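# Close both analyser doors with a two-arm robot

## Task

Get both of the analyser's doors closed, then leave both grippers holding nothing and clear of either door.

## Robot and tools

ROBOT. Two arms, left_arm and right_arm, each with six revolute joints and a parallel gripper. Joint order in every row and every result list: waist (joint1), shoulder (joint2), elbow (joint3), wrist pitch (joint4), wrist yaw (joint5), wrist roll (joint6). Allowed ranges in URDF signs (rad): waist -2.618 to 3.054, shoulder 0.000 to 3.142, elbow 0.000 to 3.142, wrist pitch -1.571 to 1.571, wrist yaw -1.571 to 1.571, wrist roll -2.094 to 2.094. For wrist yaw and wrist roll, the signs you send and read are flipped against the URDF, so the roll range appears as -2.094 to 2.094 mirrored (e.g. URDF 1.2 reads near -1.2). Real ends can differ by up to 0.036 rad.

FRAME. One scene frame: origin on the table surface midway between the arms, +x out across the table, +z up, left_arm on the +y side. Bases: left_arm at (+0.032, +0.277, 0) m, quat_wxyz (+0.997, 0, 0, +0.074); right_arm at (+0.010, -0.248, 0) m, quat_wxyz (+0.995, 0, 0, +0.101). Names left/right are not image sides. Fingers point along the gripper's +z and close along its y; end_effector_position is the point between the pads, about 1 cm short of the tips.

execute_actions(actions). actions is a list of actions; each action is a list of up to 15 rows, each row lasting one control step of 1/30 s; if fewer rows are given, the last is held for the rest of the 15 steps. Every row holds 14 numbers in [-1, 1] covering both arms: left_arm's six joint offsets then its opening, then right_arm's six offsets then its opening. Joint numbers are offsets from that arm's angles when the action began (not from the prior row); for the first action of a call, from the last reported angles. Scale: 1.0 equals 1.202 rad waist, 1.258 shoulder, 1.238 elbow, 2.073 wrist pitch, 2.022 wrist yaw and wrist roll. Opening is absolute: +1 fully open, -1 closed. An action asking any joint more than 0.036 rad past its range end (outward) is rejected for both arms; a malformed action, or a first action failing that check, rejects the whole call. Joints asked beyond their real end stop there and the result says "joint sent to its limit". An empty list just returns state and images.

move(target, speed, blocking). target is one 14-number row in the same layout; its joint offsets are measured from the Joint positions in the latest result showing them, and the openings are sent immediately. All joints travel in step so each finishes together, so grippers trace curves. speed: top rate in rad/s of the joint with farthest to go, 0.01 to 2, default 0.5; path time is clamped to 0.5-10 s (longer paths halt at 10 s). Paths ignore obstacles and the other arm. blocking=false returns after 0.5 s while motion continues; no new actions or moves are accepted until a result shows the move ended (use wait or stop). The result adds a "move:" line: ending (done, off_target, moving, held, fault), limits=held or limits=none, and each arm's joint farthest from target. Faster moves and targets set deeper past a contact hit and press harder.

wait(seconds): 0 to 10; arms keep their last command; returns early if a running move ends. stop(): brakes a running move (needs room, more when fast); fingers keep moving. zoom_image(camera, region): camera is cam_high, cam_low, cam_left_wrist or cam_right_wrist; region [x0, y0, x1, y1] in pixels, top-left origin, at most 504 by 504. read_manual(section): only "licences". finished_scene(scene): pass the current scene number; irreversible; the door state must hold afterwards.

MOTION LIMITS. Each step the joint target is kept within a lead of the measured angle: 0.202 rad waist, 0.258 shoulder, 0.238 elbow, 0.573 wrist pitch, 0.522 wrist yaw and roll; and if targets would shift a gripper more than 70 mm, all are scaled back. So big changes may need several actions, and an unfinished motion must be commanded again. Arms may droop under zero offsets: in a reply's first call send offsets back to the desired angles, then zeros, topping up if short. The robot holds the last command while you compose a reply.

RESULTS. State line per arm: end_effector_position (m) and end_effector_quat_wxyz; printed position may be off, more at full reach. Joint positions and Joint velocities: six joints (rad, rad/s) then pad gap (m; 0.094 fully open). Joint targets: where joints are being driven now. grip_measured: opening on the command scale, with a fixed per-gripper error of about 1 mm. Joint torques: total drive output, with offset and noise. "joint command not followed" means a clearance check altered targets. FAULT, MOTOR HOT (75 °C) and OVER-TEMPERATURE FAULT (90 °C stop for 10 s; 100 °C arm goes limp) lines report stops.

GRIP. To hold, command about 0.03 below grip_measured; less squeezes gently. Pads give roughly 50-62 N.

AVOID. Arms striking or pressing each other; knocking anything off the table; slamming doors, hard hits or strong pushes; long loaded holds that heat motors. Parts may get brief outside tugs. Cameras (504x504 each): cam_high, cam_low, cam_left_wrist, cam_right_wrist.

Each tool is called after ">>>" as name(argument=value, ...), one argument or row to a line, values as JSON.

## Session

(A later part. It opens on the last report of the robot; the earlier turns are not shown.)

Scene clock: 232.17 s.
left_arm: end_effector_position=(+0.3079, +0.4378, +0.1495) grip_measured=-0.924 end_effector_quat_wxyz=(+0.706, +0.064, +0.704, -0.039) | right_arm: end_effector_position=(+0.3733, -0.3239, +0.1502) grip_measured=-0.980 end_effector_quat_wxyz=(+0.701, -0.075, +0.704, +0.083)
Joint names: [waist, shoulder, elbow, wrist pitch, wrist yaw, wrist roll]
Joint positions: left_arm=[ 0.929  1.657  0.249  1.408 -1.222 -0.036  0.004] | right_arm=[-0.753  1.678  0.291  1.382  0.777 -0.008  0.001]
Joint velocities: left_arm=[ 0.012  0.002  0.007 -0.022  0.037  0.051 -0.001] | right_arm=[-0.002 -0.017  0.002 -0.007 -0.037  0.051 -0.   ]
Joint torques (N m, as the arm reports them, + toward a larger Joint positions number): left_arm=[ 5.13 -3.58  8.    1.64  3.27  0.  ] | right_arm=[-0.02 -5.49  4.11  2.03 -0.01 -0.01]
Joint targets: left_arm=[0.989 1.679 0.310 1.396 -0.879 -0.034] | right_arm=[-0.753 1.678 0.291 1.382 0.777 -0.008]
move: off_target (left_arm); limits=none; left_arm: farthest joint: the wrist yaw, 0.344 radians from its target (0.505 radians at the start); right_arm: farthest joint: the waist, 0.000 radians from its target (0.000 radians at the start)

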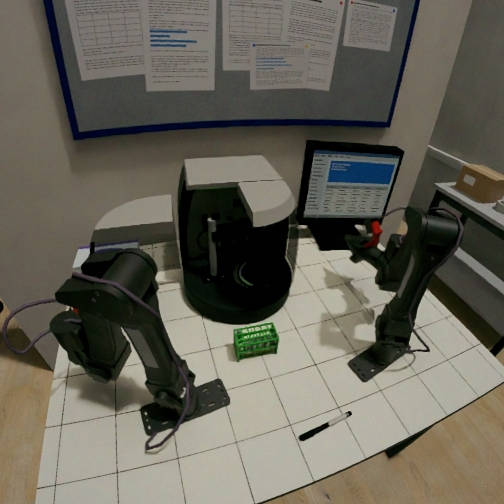

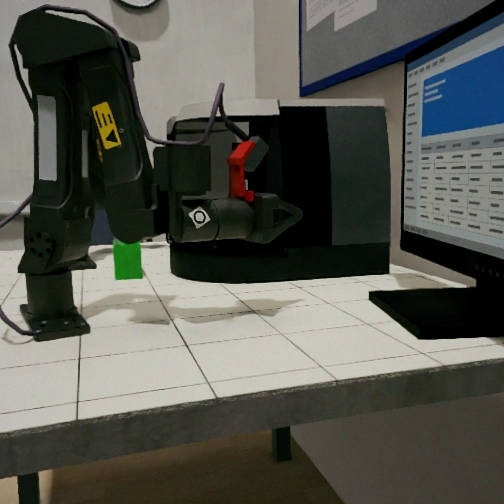

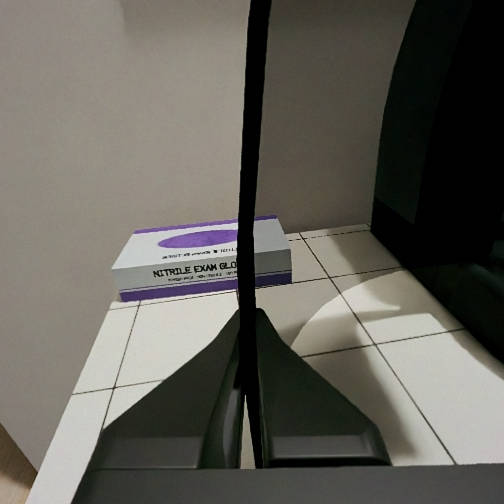

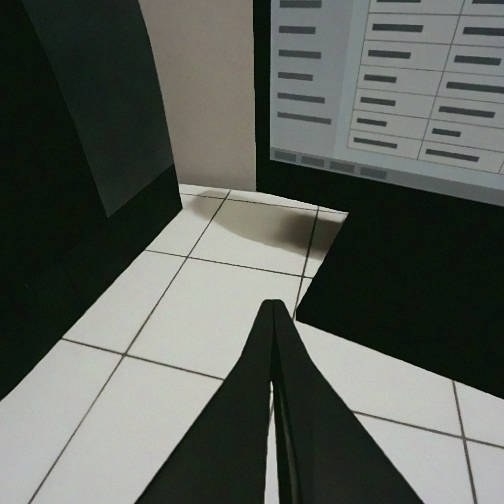

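>>> move(
  target=[0.03,0,0,0,-0.04,0,-1, 0,0,0,0,0,0,-1],
  speed=0.1,
)

>>> move(
  target=[0.1,-0.1,-0.1,0.03,-0.04,0,-1, 0,0,0,0,0,0,-1],
  speed=0.1,
)

>>> move(
  target=[0.0,-0.12,-0.1,0.05,0.03,0,-1, 0,0,0,0,0,0,-1],
  speed=0.1,
)

Scene clock: 237.97 s.
left_arm: end_effector_position=(+0.3049, +0.4328, +0.1495) grip_measured=-0.924 end_effector_quat_wxyz=(+0.705, +0.076, +0.703, -0.052) | right_arm: end_effector_position=(+0.3733, -0.3239, +0.1502) grip_measured=-0.980 end_effector_quat_wxyz=(+0.701, -0.075, +0.704, +0.083)
Joint names: [waist, shoulder, elbow, wrist pitch, wrist yaw, wrist roll]
Joint positions: left_arm=[ 0.939  1.657  0.249  1.408 -1.267 -0.035  0.004] | right_arm=[-0.753  1.678  0.291  1.382  0.777 -0.008  0.001]
Joint velocities: left_arm=[-0.012 -0.017 -0.002 -0.007  0.022 -0.066 -0.   ] | right_arm=[-0.017  0.002 -0.012 -0.037 -0.037  0.022  0.   ]
Joint torques (N m, as the arm reports them, + toward a larger Joint positions number): left_arm=[ 2.22 -5.22  3.23  1.76 -0.35 -0.03] | right_arm=[-0.01 -5.48  4.12  2.03  0.   -0.01]
Joint targets: left_arm=[0.965 1.657 0.249 1.408 -1.303 -0.036] | right_arm=[-0.753 1.678 0.291 1.382 0.777 -0.008]
move: off_target (left_arm); limits=none; left_arm: farthest joint: the wrist yaw, 0.036 radians from its target (0.081 radians at the start); right_arm: farthest joint: the waist, 0.000 radians from its target (0.000 radians at the start)

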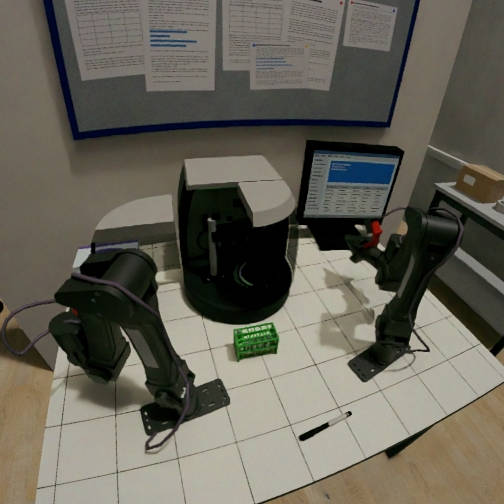

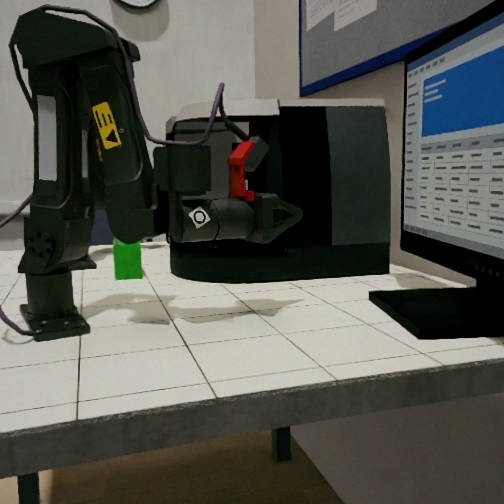

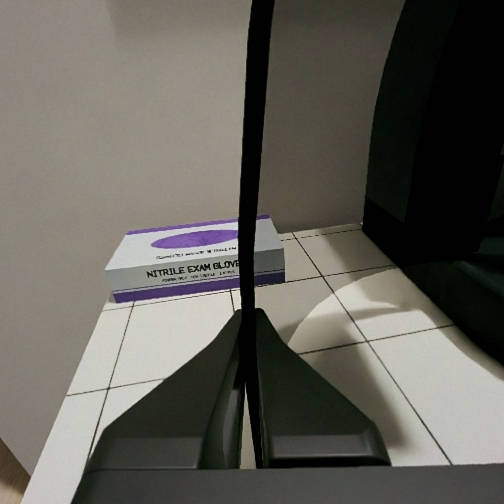

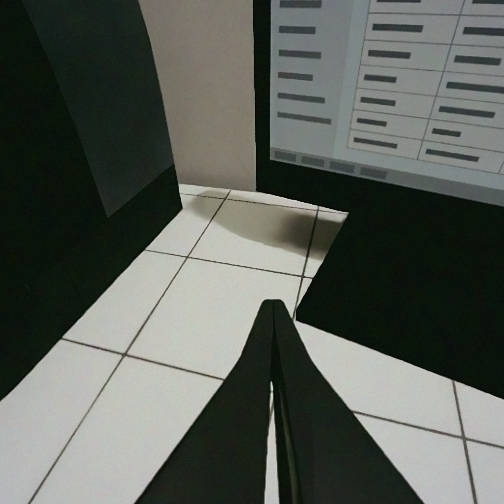

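Scene clock: 239.53 s.
left_arm: end_effector_position=(+0.2808, +0.4154, +0.1488) grip_measured=-0.892 end_effector_quat_wxyz=(+0.706, +0.067, +0.704, -0.043) | right_arm: end_effector_position=(+0.3733, -0.3239, +0.1502) grip_measured=-0.980 end_effector_quat_wxyz=(+0.701, -0.075, +0.704, +0.083)
Joint names: [waist, shoulder, elbow, wrist pitch, wrist yaw, wrist roll]
Joint positions: left_arm=[ 1.005  1.558  0.133  1.425 -1.309 -0.034  0.005] | right_arm=[-0.753  1.678  0.291  1.382  0.777 -0.008  0.001]
Joint velocities: left_arm=[-0.007 -0.012 -0.002  0.022 -0.051  0.022 -0.001] | right_arm=[-0.002 -0.007  0.002 -0.066  0.007  0.051 -0.   ]
Joint torques (N m, as the arm reports them, + toward a larger Joint positions number): left_arm=[ 4.62 -6.17  2.55  2.25 -0.36 -0.03] | right_arm=[-0.03 -5.48  4.11  2.03  0.   -0.01]
Joint targets: left_arm=[1.059 1.532 0.125 1.470 -1.347 -0.035] | right_arm=[-0.753 1.678 0.291 1.382 0.777 -0.008]
move: off_target (left_arm); limits=none; left_arm: farthest joint: the waist, 0.054 radians from its target (0.120 radians at the start); right_arm: farthest joint: the waist, 0.000 radians from its target (0.000 radians at the start)

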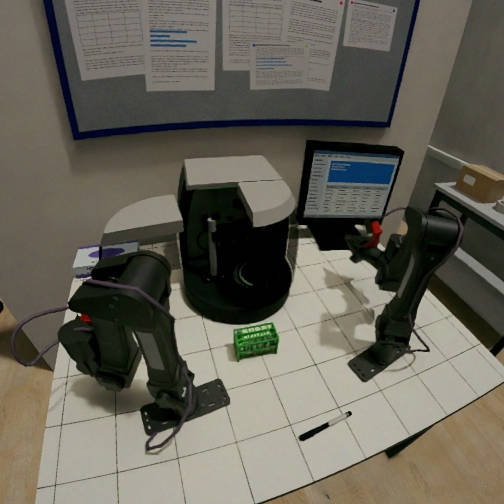

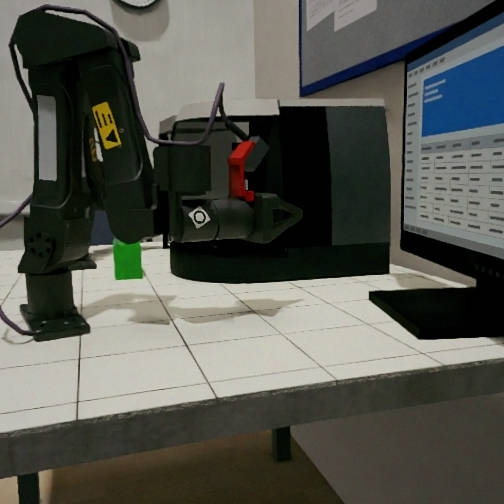

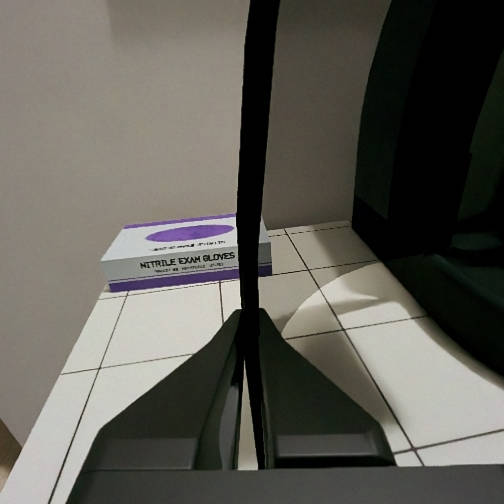

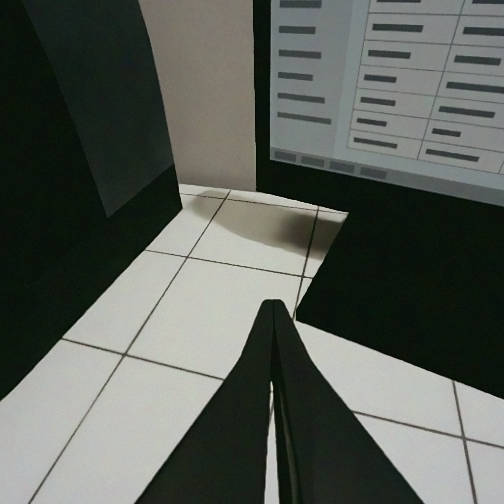

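Scene clock: 241.33 s.
left_arm: end_effector_position=(+0.2725, +0.4072, +0.1488) grip_measured=-0.914 end_effector_quat_wxyz=(+0.709, +0.029, +0.705, -0.003) | right_arm: end_effector_position=(+0.3733, -0.3239, +0.1502) grip_measured=-0.980 end_effector_quat_wxyz=(+0.701, -0.075, +0.704, +0.083)
Joint names: [waist, shoulder, elbow, wrist pitch, wrist yaw, wrist roll]
Joint positions: left_arm=[ 0.993  1.442  0.02   1.435 -1.185 -0.025  0.004] | right_arm=[-0.753  1.678  0.291  1.382  0.777 -0.008  0.001]
Joint velocities: left_arm=[-0.002  0.002 -0.007  0.007 -0.066 -0.007  0.   ] | right_arm=[-0.002 -0.012 -0.002 -0.066 -0.007  0.007  0.   ]
Joint torques (N m, as the arm reports them, + toward a larger Joint positions number): left_arm=[ 1.03 -5.86  2.32  2.9  -0.58 -0.11] | right_arm=[-0.01 -5.48  4.12  2.03 -0.01 -0.01]
Joint targets: left_arm=[1.005 1.407 0.009 1.528 -1.248 -0.034] | right_arm=[-0.753 1.678 0.291 1.382 0.777 -0.008]
move: off_target (left_arm); limits=none; left_arm: farthest joint: the wrist pitch, 0.093 radians from its target (0.104 radians at the start); right_arm: farthest joint: the waist, 0.000 radians from its target (0.000 radians at the start)

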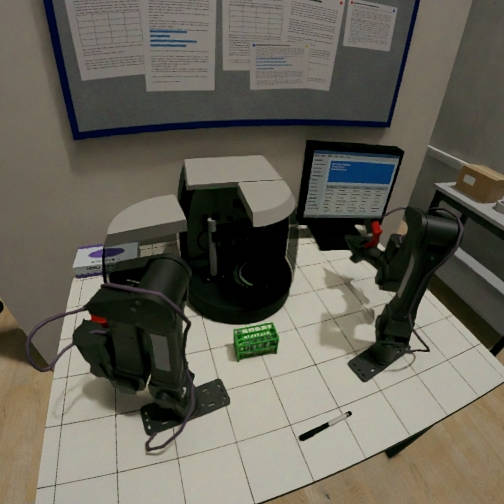

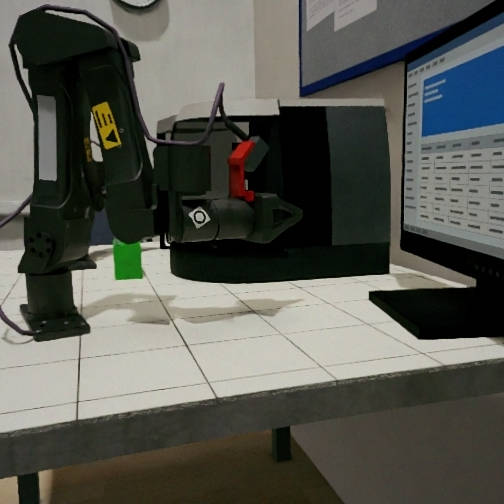

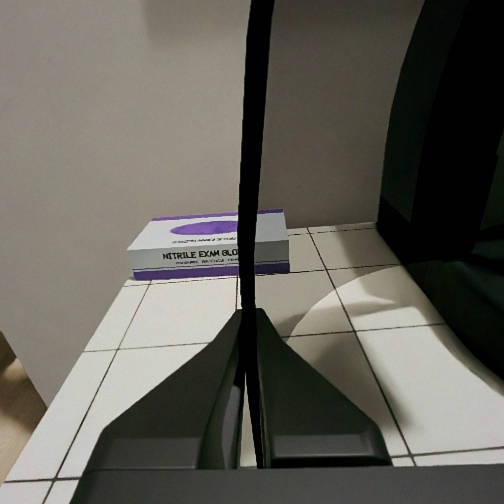

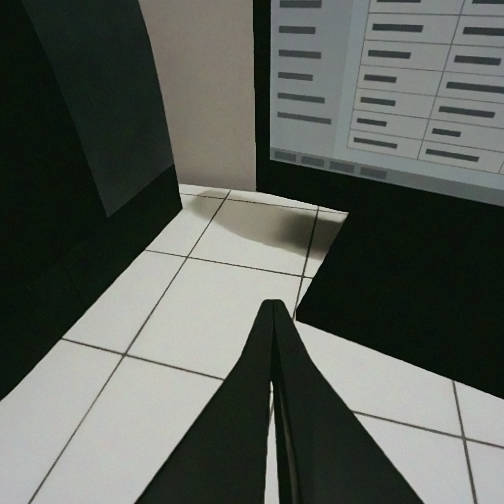

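>>> move(
  target=[0,0,0,0,0,0,-0.2, 0,0,0,0,0,0,-1],
)

>>> move(
  target=[0.27,0,0,0,-0.15,0,-0.2, 0,0,0,0,0,0,-1],
  speed=0.15,
)

Scene clock: 246.80 s.
left_arm: end_effector_position=(+0.2725, +0.4073, +0.1487) grip_measured=-0.203 end_effector_quat_wxyz=(+0.709, +0.029, +0.705, -0.003) | right_arm: end_effector_position=(+0.3733, -0.3239, +0.1502) grip_measured=-0.980 end_effector_quat_wxyz=(+0.701, -0.075, +0.704, +0.083)
Joint names: [waist, shoulder, elbow, wrist pitch, wrist yaw, wrist roll]
Joint positions: left_arm=[ 0.993  1.442  0.02   1.435 -1.185 -0.025  0.037] | right_arm=[-0.753  1.678  0.291  1.382  0.777 -0.008  0.001]
Joint velocities: left_arm=[-0.002  0.002 -0.012 -0.007 -0.007  0.022 -0.001] | right_arm=[ 0.007 -0.007  0.012 -0.037  0.022  0.081 -0.001]
Joint torques (N m, as the arm reports them, + toward a larger Joint positions number): left_arm=[ 0.03 -3.08  3.24  1.81  0.01 -0.03] | right_arm=[ 0.01 -5.47  4.1   2.02 -0.01 -0.01]
Joint targets: left_arm=[0.993 1.442 0.020 1.435 -1.185 -0.025] | right_arm=[-0.753 1.678 0.291 1.382 0.777 -0.008]
move: done; limits=none; left_arm: farthest joint: the waist, 0.000 radians from its target (0.000 radians at the start); right_arm: farthest joint: the waist, 0.000 radians from its target (0.000 radians at the start)

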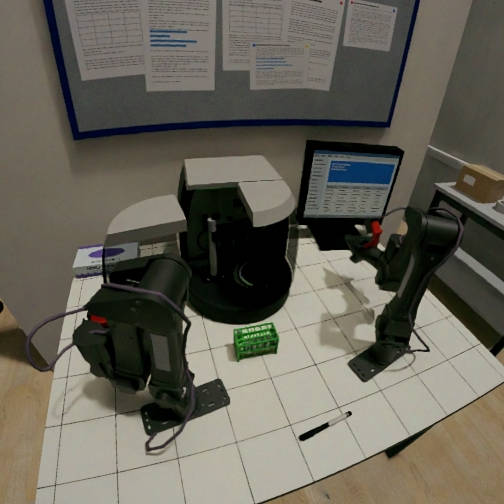

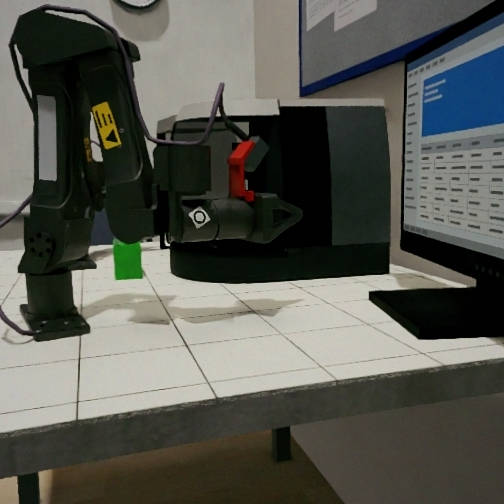

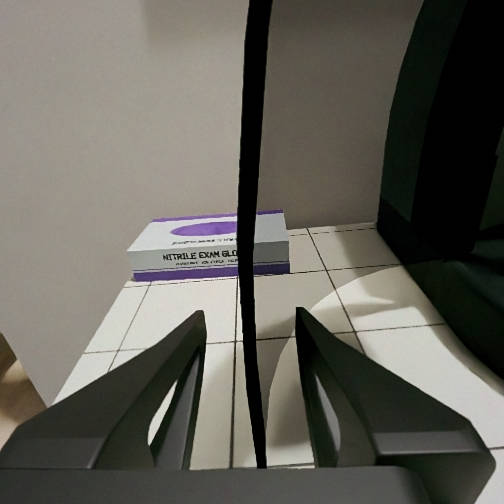

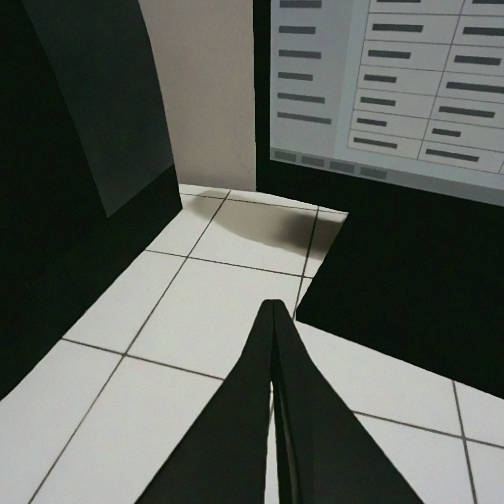

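Scene clock: 249.53 s.
left_arm: end_effector_position=(+0.2265, +0.4240, +0.1481) grip_measured=-0.203 end_effector_quat_wxyz=(+0.707, +0.021, +0.706, +0.006) | right_arm: end_effector_position=(+0.3733, -0.3239, +0.1502) grip_measured=-0.980 end_effector_quat_wxyz=(+0.701, -0.075, +0.704, +0.083)
Joint names: [waist, shoulder, elbow, wrist pitch, wrist yaw, wrist roll]
Joint positions: left_arm=[ 1.308  1.442  0.02   1.435 -1.477 -0.025  0.037] | right_arm=[-0.753  1.678  0.291  1.382  0.777 -0.008  0.001]
Joint velocities: left_arm=[ 0.012 -0.002 -0.002 -0.051 -0.037  0.007 -0.   ] | right_arm=[ 0.007 -0.017  0.007  0.007  0.037  0.022 -0.   ]
Joint torques (N m, as the arm reports them, + toward a larger Joint positions number): left_arm=[ 0.75 -2.87  2.99  1.58 -0.08 -0.02] | right_arm=[-0.02 -5.48  4.11  2.03  0.   -0.01]
Joint targets: left_arm=[1.317 1.442 0.020 1.435 -1.488 -0.025] | right_arm=[-0.753 1.678 0.291 1.382 0.777 -0.008]
move: done; limits=none; left_arm: farthest joint: the wrist yaw, 0.011 radians from its target (0.304 radians at the start); right_arm: farthest joint: the waist, 0.000 radians from its target (0.000 radians at the start)

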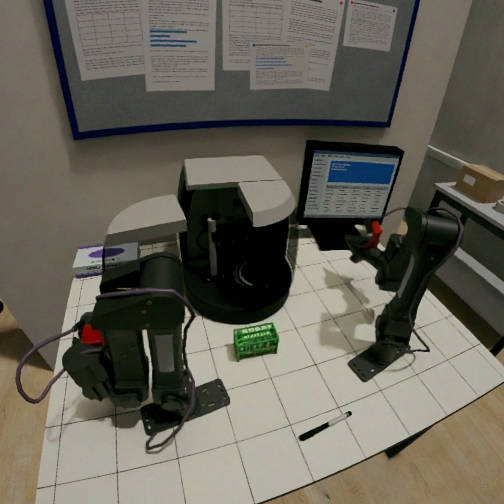

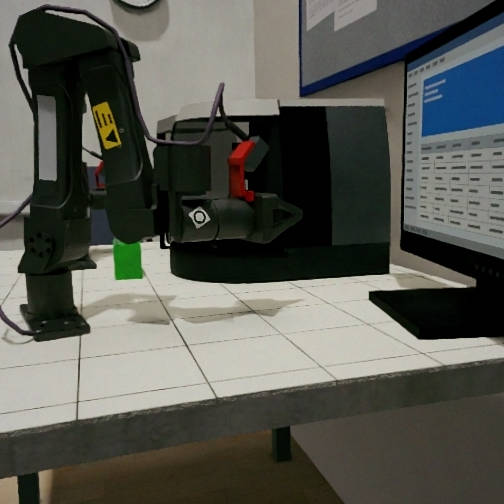

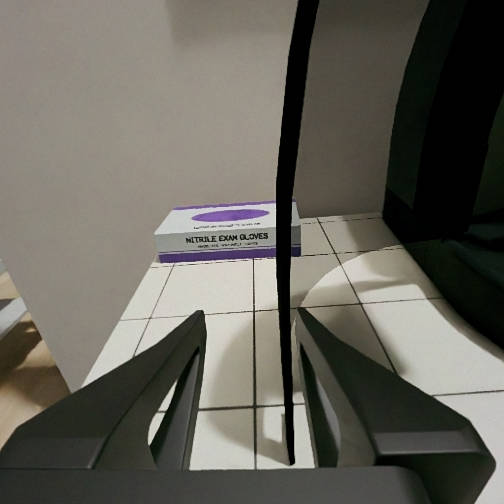

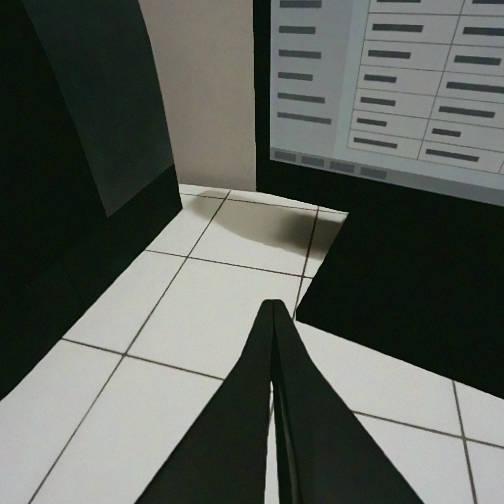

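>>> move(
  target=[0,0,0,0,0.25,0,-1, 0,0,0,0,0,0,-1],
  speed=0.4,
)

>>> move(
  target=[-0.1,0.22,0.28,-0.03,-0.05,0,-1, 0,0,0,0,0,0,-1],
  speed=0.3,
)

>>> move(
  target=[-0.3,0,0.02,0,0,0,-1, 0,0,0,0,0,0,-1],
  speed=0.15,
)

Scene clock: 258.77 s.
left_arm: end_effector_position=(+0.2070, +0.5090, +0.1491) grip_measured=-0.991 end_effector_quat_wxyz=(+0.687, -0.153, +0.688, +0.179) | right_arm: end_effector_position=(+0.3733, -0.3239, +0.1502) grip_measured=-0.980 end_effector_quat_wxyz=(+0.701, -0.075, +0.704, +0.083)
Joint names: [waist, shoulder, elbow, wrist pitch, wrist yaw, wrist roll]
Joint positions: left_arm=[ 1.308  1.442  0.02   1.435 -0.983 -0.025  0.   ] | right_arm=[-0.753  1.678  0.291  1.382  0.777 -0.008  0.001]
Joint velocities: left_arm=[-0.012 -0.012 -0.002  0.066  0.022  0.007  0.   ] | right_arm=[ 0.002 -0.012 -0.012  0.095 -0.007 -0.007  0.001]
Joint torques (N m, as the arm reports them, + toward a larger Joint positions number): left_arm=[ 0.03 -3.17  3.35  1.95  0.13 -0.02] | right_arm=[-0.03 -5.48  4.13  2.03 -0.01  0.  ]
Joint targets: left_arm=[1.308 1.442 0.020 1.435 -0.972 -0.025] | right_arm=[-0.753 1.678 0.291 1.382 0.777 -0.008]
move: done; limits=none; left_arm: farthest joint: the wrist yaw, 0.011 radians from its target (0.507 radians at the start); right_arm: farthest joint: the waist, 0.000 radians from its target (0.000 radians at the start)

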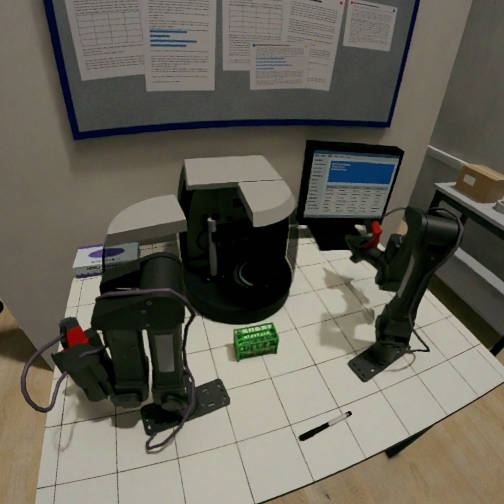

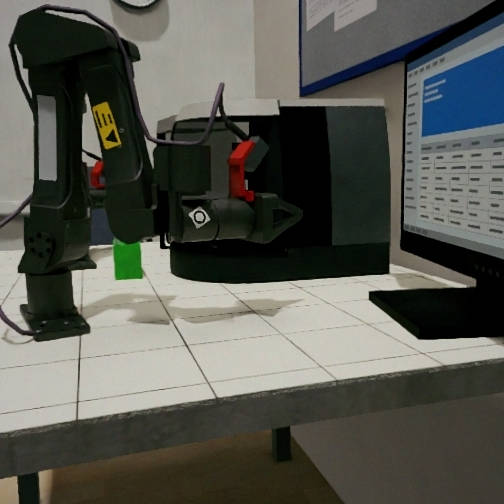

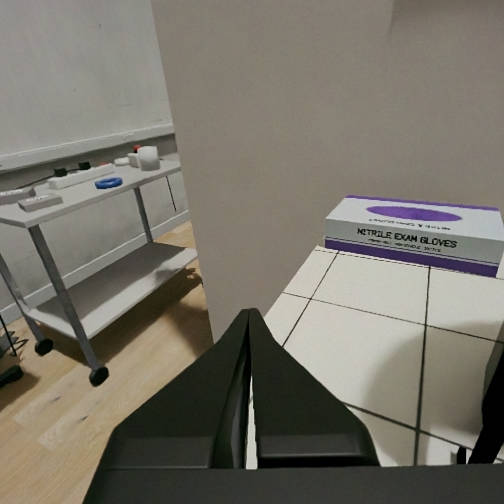

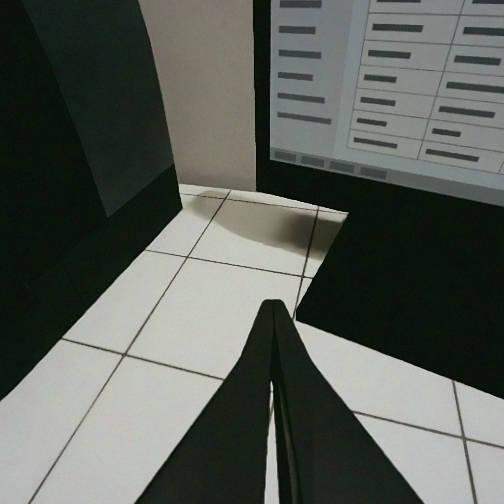

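Scene clock: 260.47 s.
left_arm: end_effector_position=(+0.2551, +0.5524, +0.1559) grip_measured=-0.991 end_effector_quat_wxyz=(+0.702, -0.078, +0.699, +0.113) | right_arm: end_effector_position=(+0.3733, -0.3239, +0.1502) grip_measured=-0.980 end_effector_quat_wxyz=(+0.701, -0.075, +0.704, +0.083)
Joint names: [waist, shoulder, elbow, wrist pitch, wrist yaw, wrist roll]
Joint positions: left_arm=[ 1.197  1.707  0.337  1.395 -1.073 -0.025  0.   ] | right_arm=[-0.753  1.678  0.291  1.382  0.777 -0.008  0.001]
Joint velocities: left_arm=[ 0.002  0.017  0.002  0.037 -0.066  0.051  0.001] | right_arm=[-0.022  0.002 -0.002 -0.007 -0.037  0.007 -0.   ]
Joint torques (N m, as the arm reports them, + toward a larger Joint positions number): left_arm=[-0.75 -5.2   5.89  1.61 -0.1  -0.03] | right_arm=[ 0.   -5.47  4.09  2.03 -0.01 -0.01]
Joint targets: left_arm=[1.188 1.719 0.367 1.373 -1.084 -0.025] | right_arm=[-0.753 1.678 0.291 1.382 0.777 -0.008]
move: off_target (left_arm); limits=none; left_arm: farthest joint: the elbow, 0.030 radians from its target (0.347 radians at the start); right_arm: farthest joint: the waist, 0.000 radians from its target (0.000 radians at the start)

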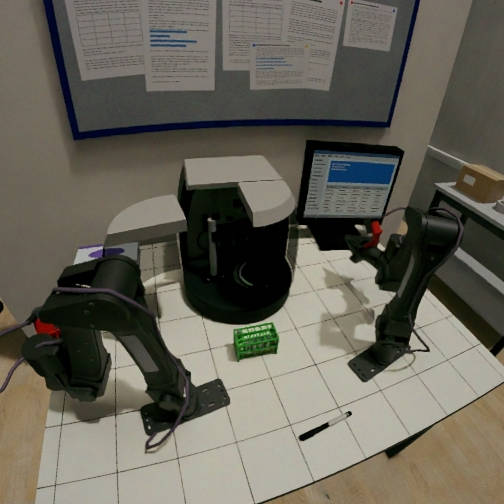

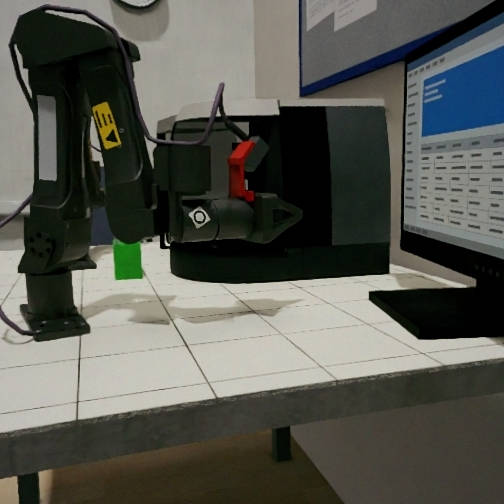

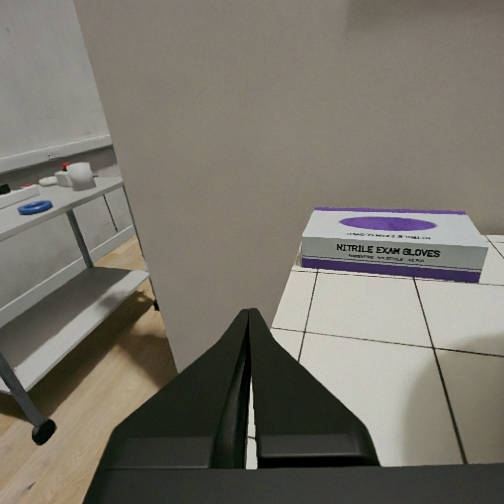

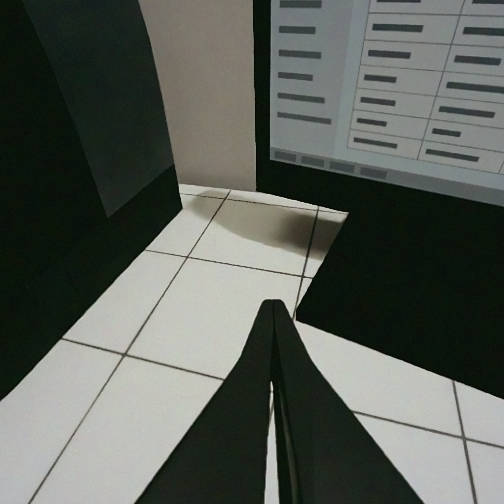

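Scene clock: 263.20 s.
left_arm: end_effector_position=(+0.3366, +0.4582, +0.1559) grip_measured=-0.991 end_effector_quat_wxyz=(+0.711, +0.045, +0.701, -0.012) | right_arm: end_effector_position=(+0.3733, -0.3239, +0.1502) grip_measured=-0.980 end_effector_quat_wxyz=(+0.701, -0.075, +0.704, +0.083)
Joint names: [waist, shoulder, elbow, wrist pitch, wrist yaw, wrist roll]
Joint positions: left_arm=[ 0.844  1.707  0.337  1.395 -1.073 -0.025  0.   ] | right_arm=[-0.753  1.678  0.291  1.382  0.777 -0.008  0.001]
Joint velocities: left_arm=[-0.007  0.002 -0.017 -0.007  0.037  0.022 -0.001] | right_arm=[ 0.012 -0.007 -0.012  0.022 -0.037 -0.037 -0.   ]
Joint torques (N m, as the arm reports them, + toward a larger Joint positions number): left_arm=[-0.74 -6.1   5.5   1.88  0.02 -0.01] | right_arm=[ 0.   -5.47  4.11  2.03  0.   -0.01]
Joint targets: left_arm=[0.836 1.707 0.362 1.395 -1.073 -0.025] | right_arm=[-0.753 1.678 0.291 1.382 0.777 -0.008]
move: off_target (left_arm); limits=none; left_arm: farthest joint: the elbow, 0.025 radians from its target (0.025 radians at the start); right_arm: farthest joint: the waist, 0.000 radians from its target (0.000 radians at the start)

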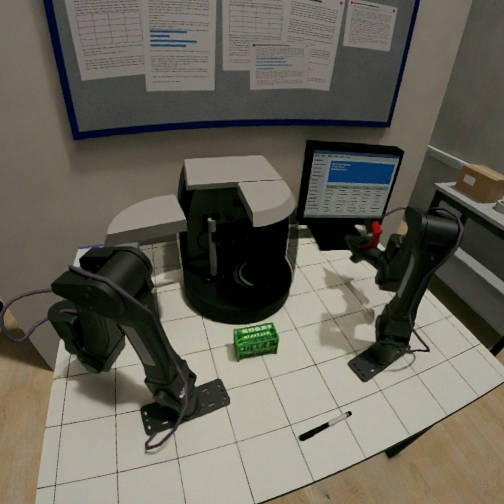

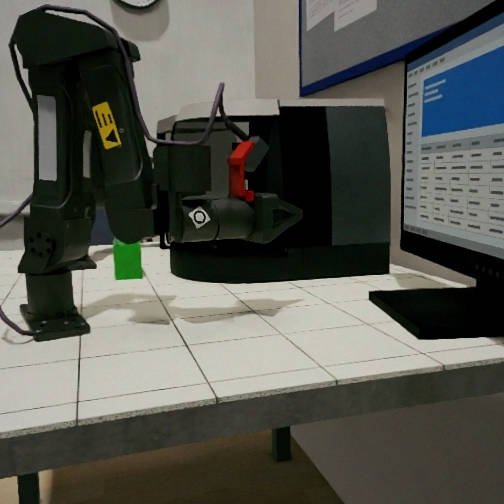

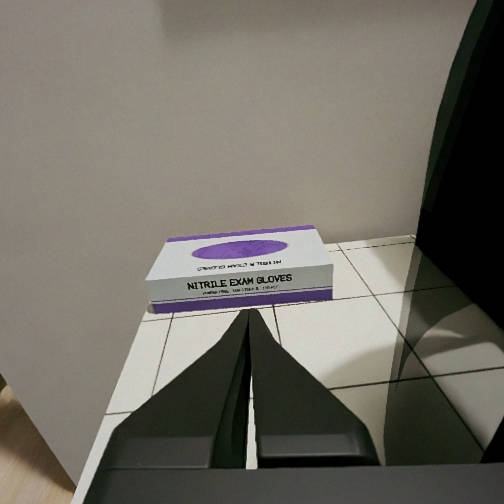

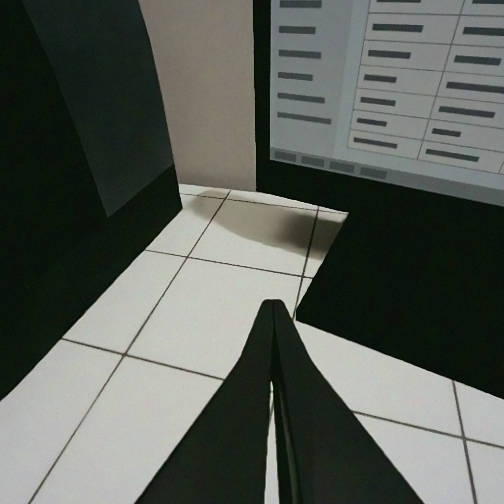

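Outside now; sweep.

>>> move(
  target=[-0.25,0,0,0,0,0,-1, 0,0,0,0,0,0,-1],
  speed=0.15,
)

>>> move(
  target=[-0.2,0,0,0,0.1,0,-1, 0,0,0,0,0,0,-1],
  speed=0.15,
)

Scene clock: 271.57 s.
left_arm: end_effector_position=(+0.3759, +0.3637, +0.1559) grip_measured=-0.991 end_effector_quat_wxyz=(+0.702, +0.146, +0.688, -0.115) | right_arm: end_effector_position=(+0.3733, -0.3239, +0.1502) grip_measured=-0.980 end_effector_quat_wxyz=(+0.701, -0.075, +0.704, +0.083)
Joint names: [waist, shoulder, elbow, wrist pitch, wrist yaw, wrist roll]
Joint positions: left_arm=[ 0.554  1.707  0.337  1.395 -1.072 -0.025  0.   ] | right_arm=[-0.753  1.678  0.291  1.382  0.777 -0.008  0.001]
Joint velocities: left_arm=[-0.017  0.002  0.002  0.022  0.037  0.007 -0.   ] | right_arm=[-0.012  0.017 -0.017  0.007 -0.051  0.051 -0.001]
Joint torques (N m, as the arm reports them, + toward a larger Joint positions number): left_arm=[-0.88 -6.13  3.59  1.88  0.   -0.02] | right_arm=[ 0.   -5.49  4.11  2.02  0.    0.  ]
Joint targets: left_arm=[0.543 1.707 0.337 1.395 -1.073 -0.026] | right_arm=[-0.753 1.678 0.291 1.382 0.777 -0.008]
move: done; limits=none; left_arm: farthest joint: the waist, 0.011 radians from its target (0.300 radians at the start); right_arm: farthest joint: the waist, 0.000 radians from its target (0.000 radians at the start)

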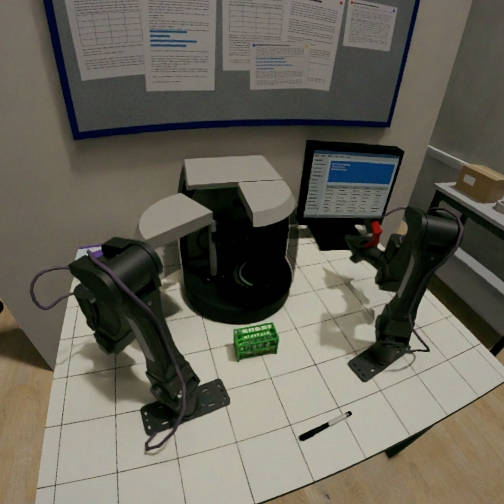

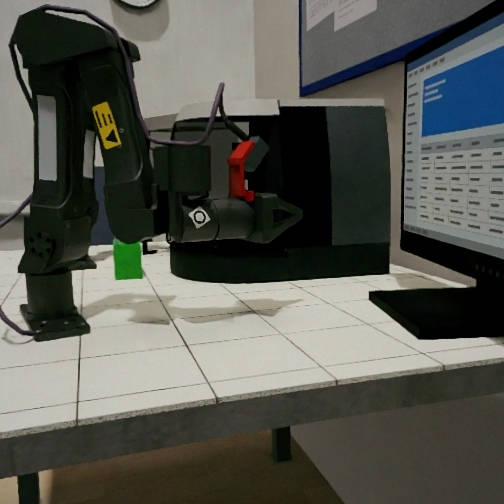

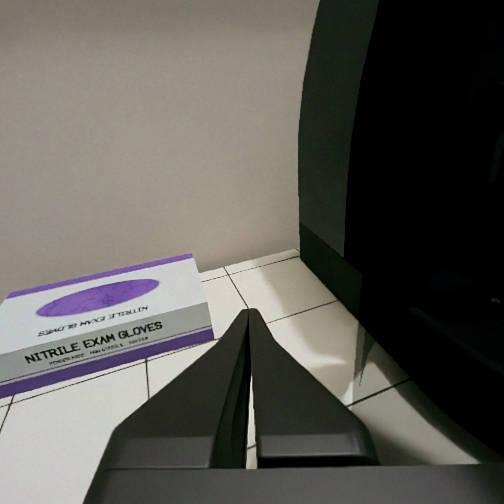

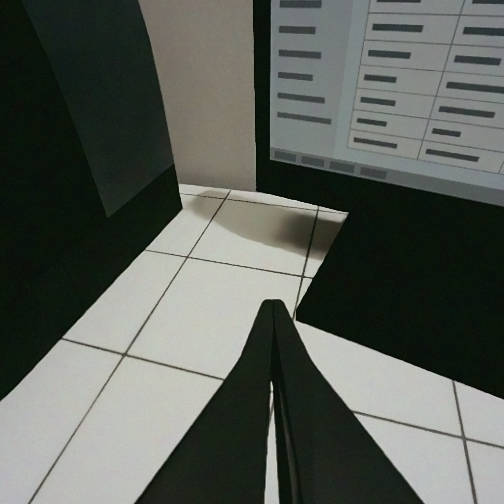

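Scene clock: 273.60 s.
left_arm: end_effector_position=(+0.4034, +0.3136, +0.1566) grip_measured=-0.991 end_effector_quat_wxyz=(+0.701, +0.156, +0.684, -0.128) | right_arm: end_effector_position=(+0.3733, -0.3239, +0.1502) grip_measured=-0.980 end_effector_quat_wxyz=(+0.701, -0.075, +0.704, +0.083)
Joint names: [waist, shoulder, elbow, wrist pitch, wrist yaw, wrist roll]
Joint positions: left_arm=[ 0.325  1.707  0.337  1.395 -0.877 -0.025  0.   ] | right_arm=[-0.753  1.678  0.291  1.382  0.777 -0.008  0.001]
Joint velocities: left_arm=[-0.002 -0.002 -0.017  0.022  0.007  0.007 -0.   ] | right_arm=[-0.017 -0.007  0.007 -0.037 -0.11  -0.007 -0.001]
Joint torques (N m, as the arm reports them, + toward a larger Joint positions number): left_arm=[-0.83 -6.2   3.69  2.02  0.08 -0.02] | right_arm=[-0.02 -5.46  4.12  2.02  0.   -0.01]
Joint targets: left_arm=[0.314 1.707 0.337 1.395 -0.870 -0.025] | right_arm=[-0.753 1.678 0.291 1.382 0.777 -0.008]
move: done; limits=none; left_arm: farthest joint: the waist, 0.011 radians from its target (0.240 radians at the start); right_arm: farthest joint: the waist, 0.000 radians from its target (0.000 radians at the start)

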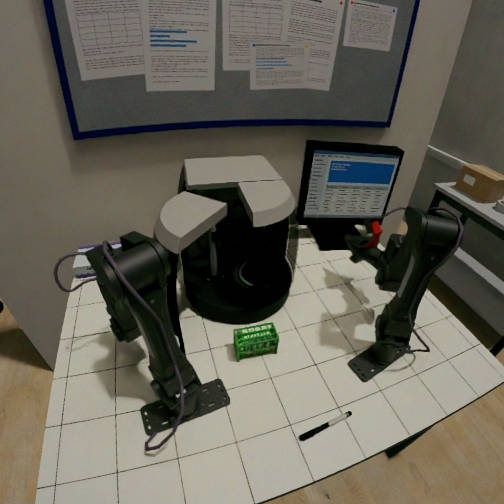

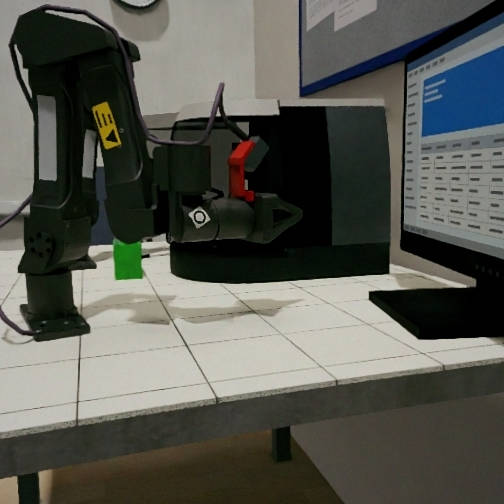

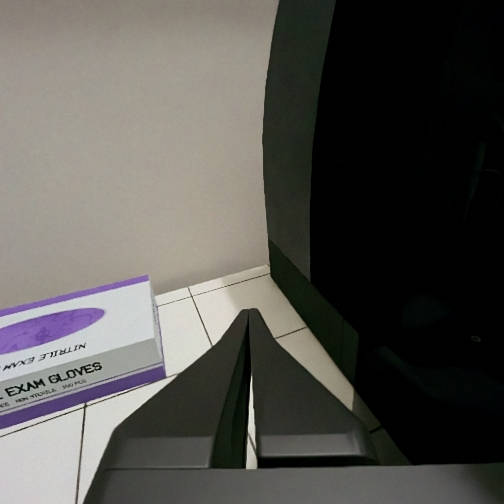

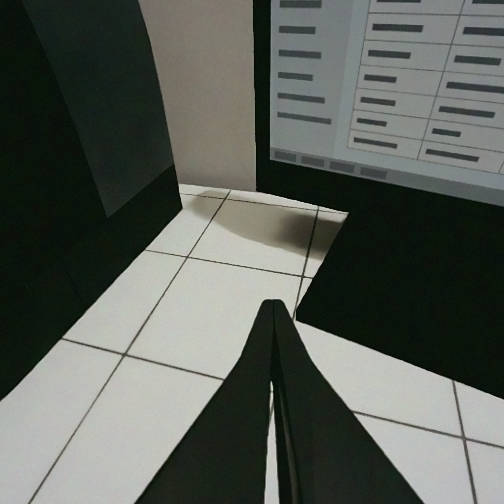

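>>> move(
  target=[-0.12,-0.03,-0.04,0,0.05,0,-1, 0,0,0,0,0,0,-1],
  speed=0.1,
)

>>> move(
  target=[-0.1,0,0,0,0.05,0,-1, 0,0,0,0,0,0,-1],
  speed=0.1,
)

Scene clock: 279.90 s.
left_arm: end_effector_position=(+0.4070, +0.2773, +0.1551) grip_measured=-0.991 end_effector_quat_wxyz=(+0.697, +0.167, +0.683, -0.143) | right_arm: end_effector_position=(+0.3733, -0.3239, +0.1502) grip_measured=-0.980 end_effector_quat_wxyz=(+0.701, -0.075, +0.704, +0.083)
Joint names: [waist, shoulder, elbow, wrist pitch, wrist yaw, wrist roll]
Joint positions: left_arm=[ 0.193  1.69   0.312  1.395 -0.782 -0.025  0.   ] | right_arm=[-0.753  1.678  0.291  1.382  0.777 -0.008  0.001]
Joint velocities: left_arm=[ 0.007  0.007 -0.002 -0.007  0.037  0.007 -0.   ] | right_arm=[-0.002 -0.012  0.007 -0.037  0.007 -0.022  0.   ]
Joint torques (N m, as the arm reports them, + toward a larger Joint positions number): left_arm=[-0.92 -7.66  1.82  2.05  0.08 -0.02] | right_arm=[ 0.   -5.48  4.12  2.03  0.   -0.01]
Joint targets: left_arm=[0.180 1.669 0.288 1.395 -0.776 -0.025] | right_arm=[-0.753 1.678 0.291 1.382 0.777 -0.008]
move: off_target (left_arm); limits=none; left_arm: farthest joint: the elbow, 0.024 radians from its target (0.050 radians at the start); right_arm: farthest joint: the waist, 0.000 radians from its target (0.000 radians at the start)

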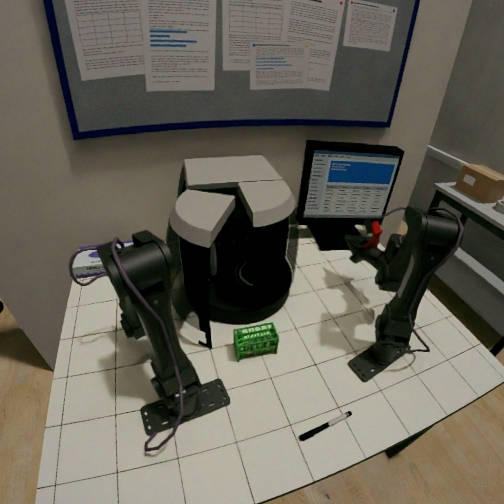

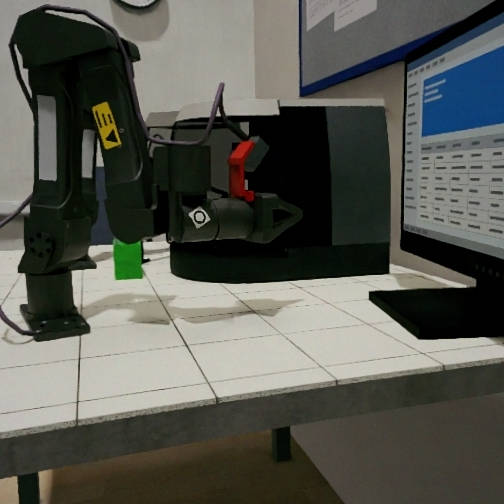

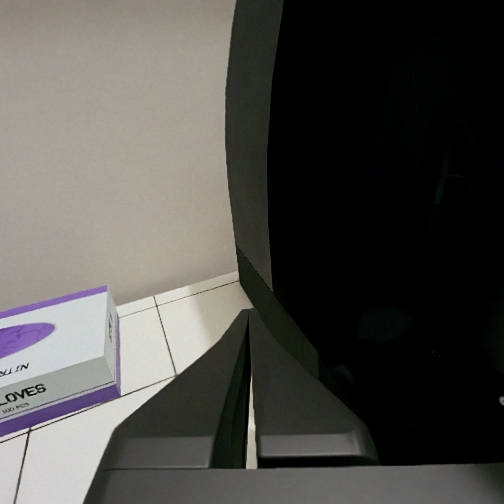

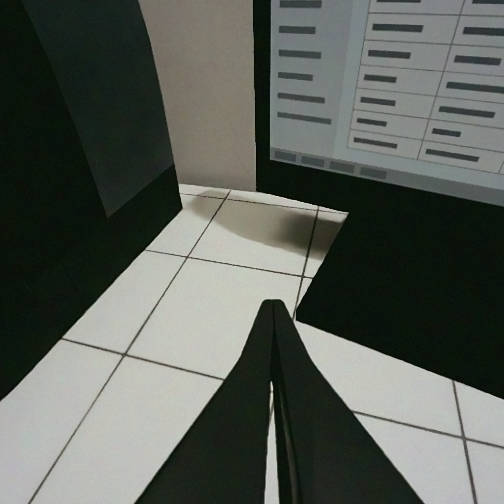

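Scene clock: 281.53 s.
left_arm: end_effector_position=(+0.4129, +0.2514, +0.1553) grip_measured=-0.991 end_effector_quat_wxyz=(+0.696, +0.171, +0.681, -0.148) | right_arm: end_effector_position=(+0.3733, -0.3239, +0.1502) grip_measured=-0.980 end_effector_quat_wxyz=(+0.701, -0.075, +0.704, +0.083)
Joint names: [waist, shoulder, elbow, wrist pitch, wrist yaw, wrist roll]
Joint positions: left_arm=[ 0.085  1.69   0.312  1.395 -0.688 -0.025  0.   ] | right_arm=[-0.753  1.678  0.291  1.382  0.777 -0.008  0.001]
Joint velocities: left_arm=[ 0.002  0.017  0.002  0.022 -0.022 -0.007  0.001] | right_arm=[-0.007 -0.022 -0.012 -0.022  0.007 -0.022  0.   ]
Joint torques (N m, as the arm reports them, + toward a larger Joint positions number): left_arm=[-0.98 -6.1   3.75  2.12  0.06 -0.02] | right_arm=[-0.02 -5.48  4.12  2.03  0.   -0.01]
Joint targets: left_arm=[0.073 1.690 0.312 1.395 -0.681 -0.025] | right_arm=[-0.753 1.678 0.291 1.382 0.777 -0.008]
move: done; limits=none; left_arm: farthest joint: the waist, 0.012 radians from its target (0.120 radians at the start); right_arm: farthest joint: the waist, 0.000 radians from its target (0.000 radians at the start)

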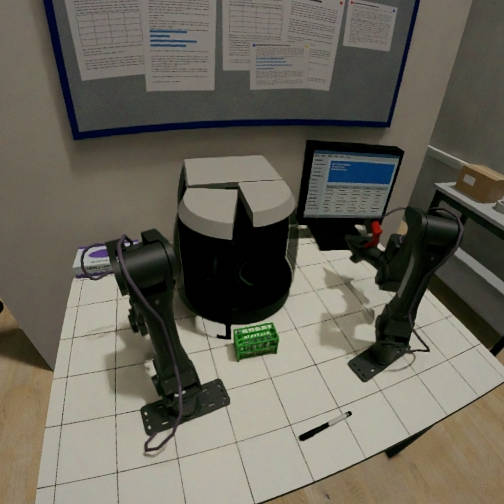

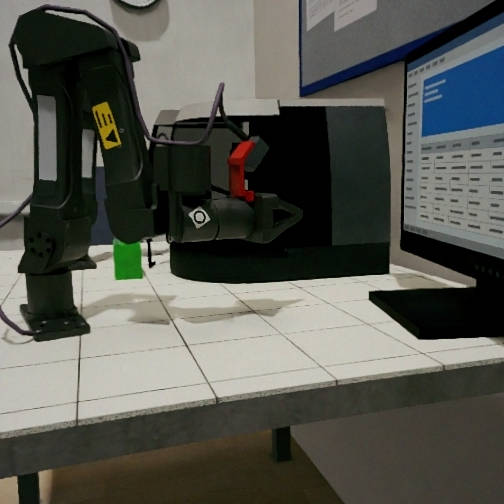

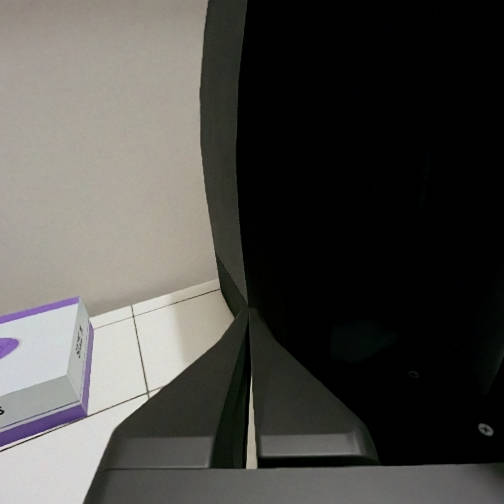

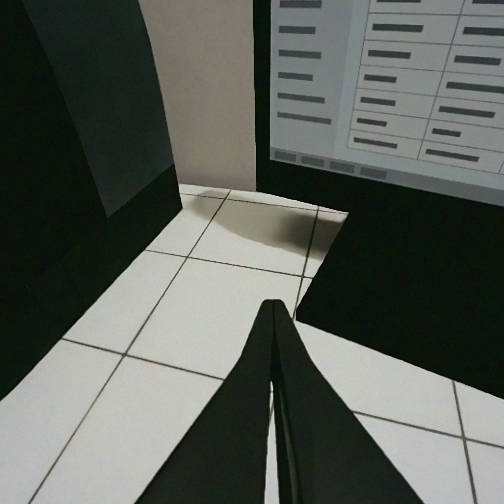

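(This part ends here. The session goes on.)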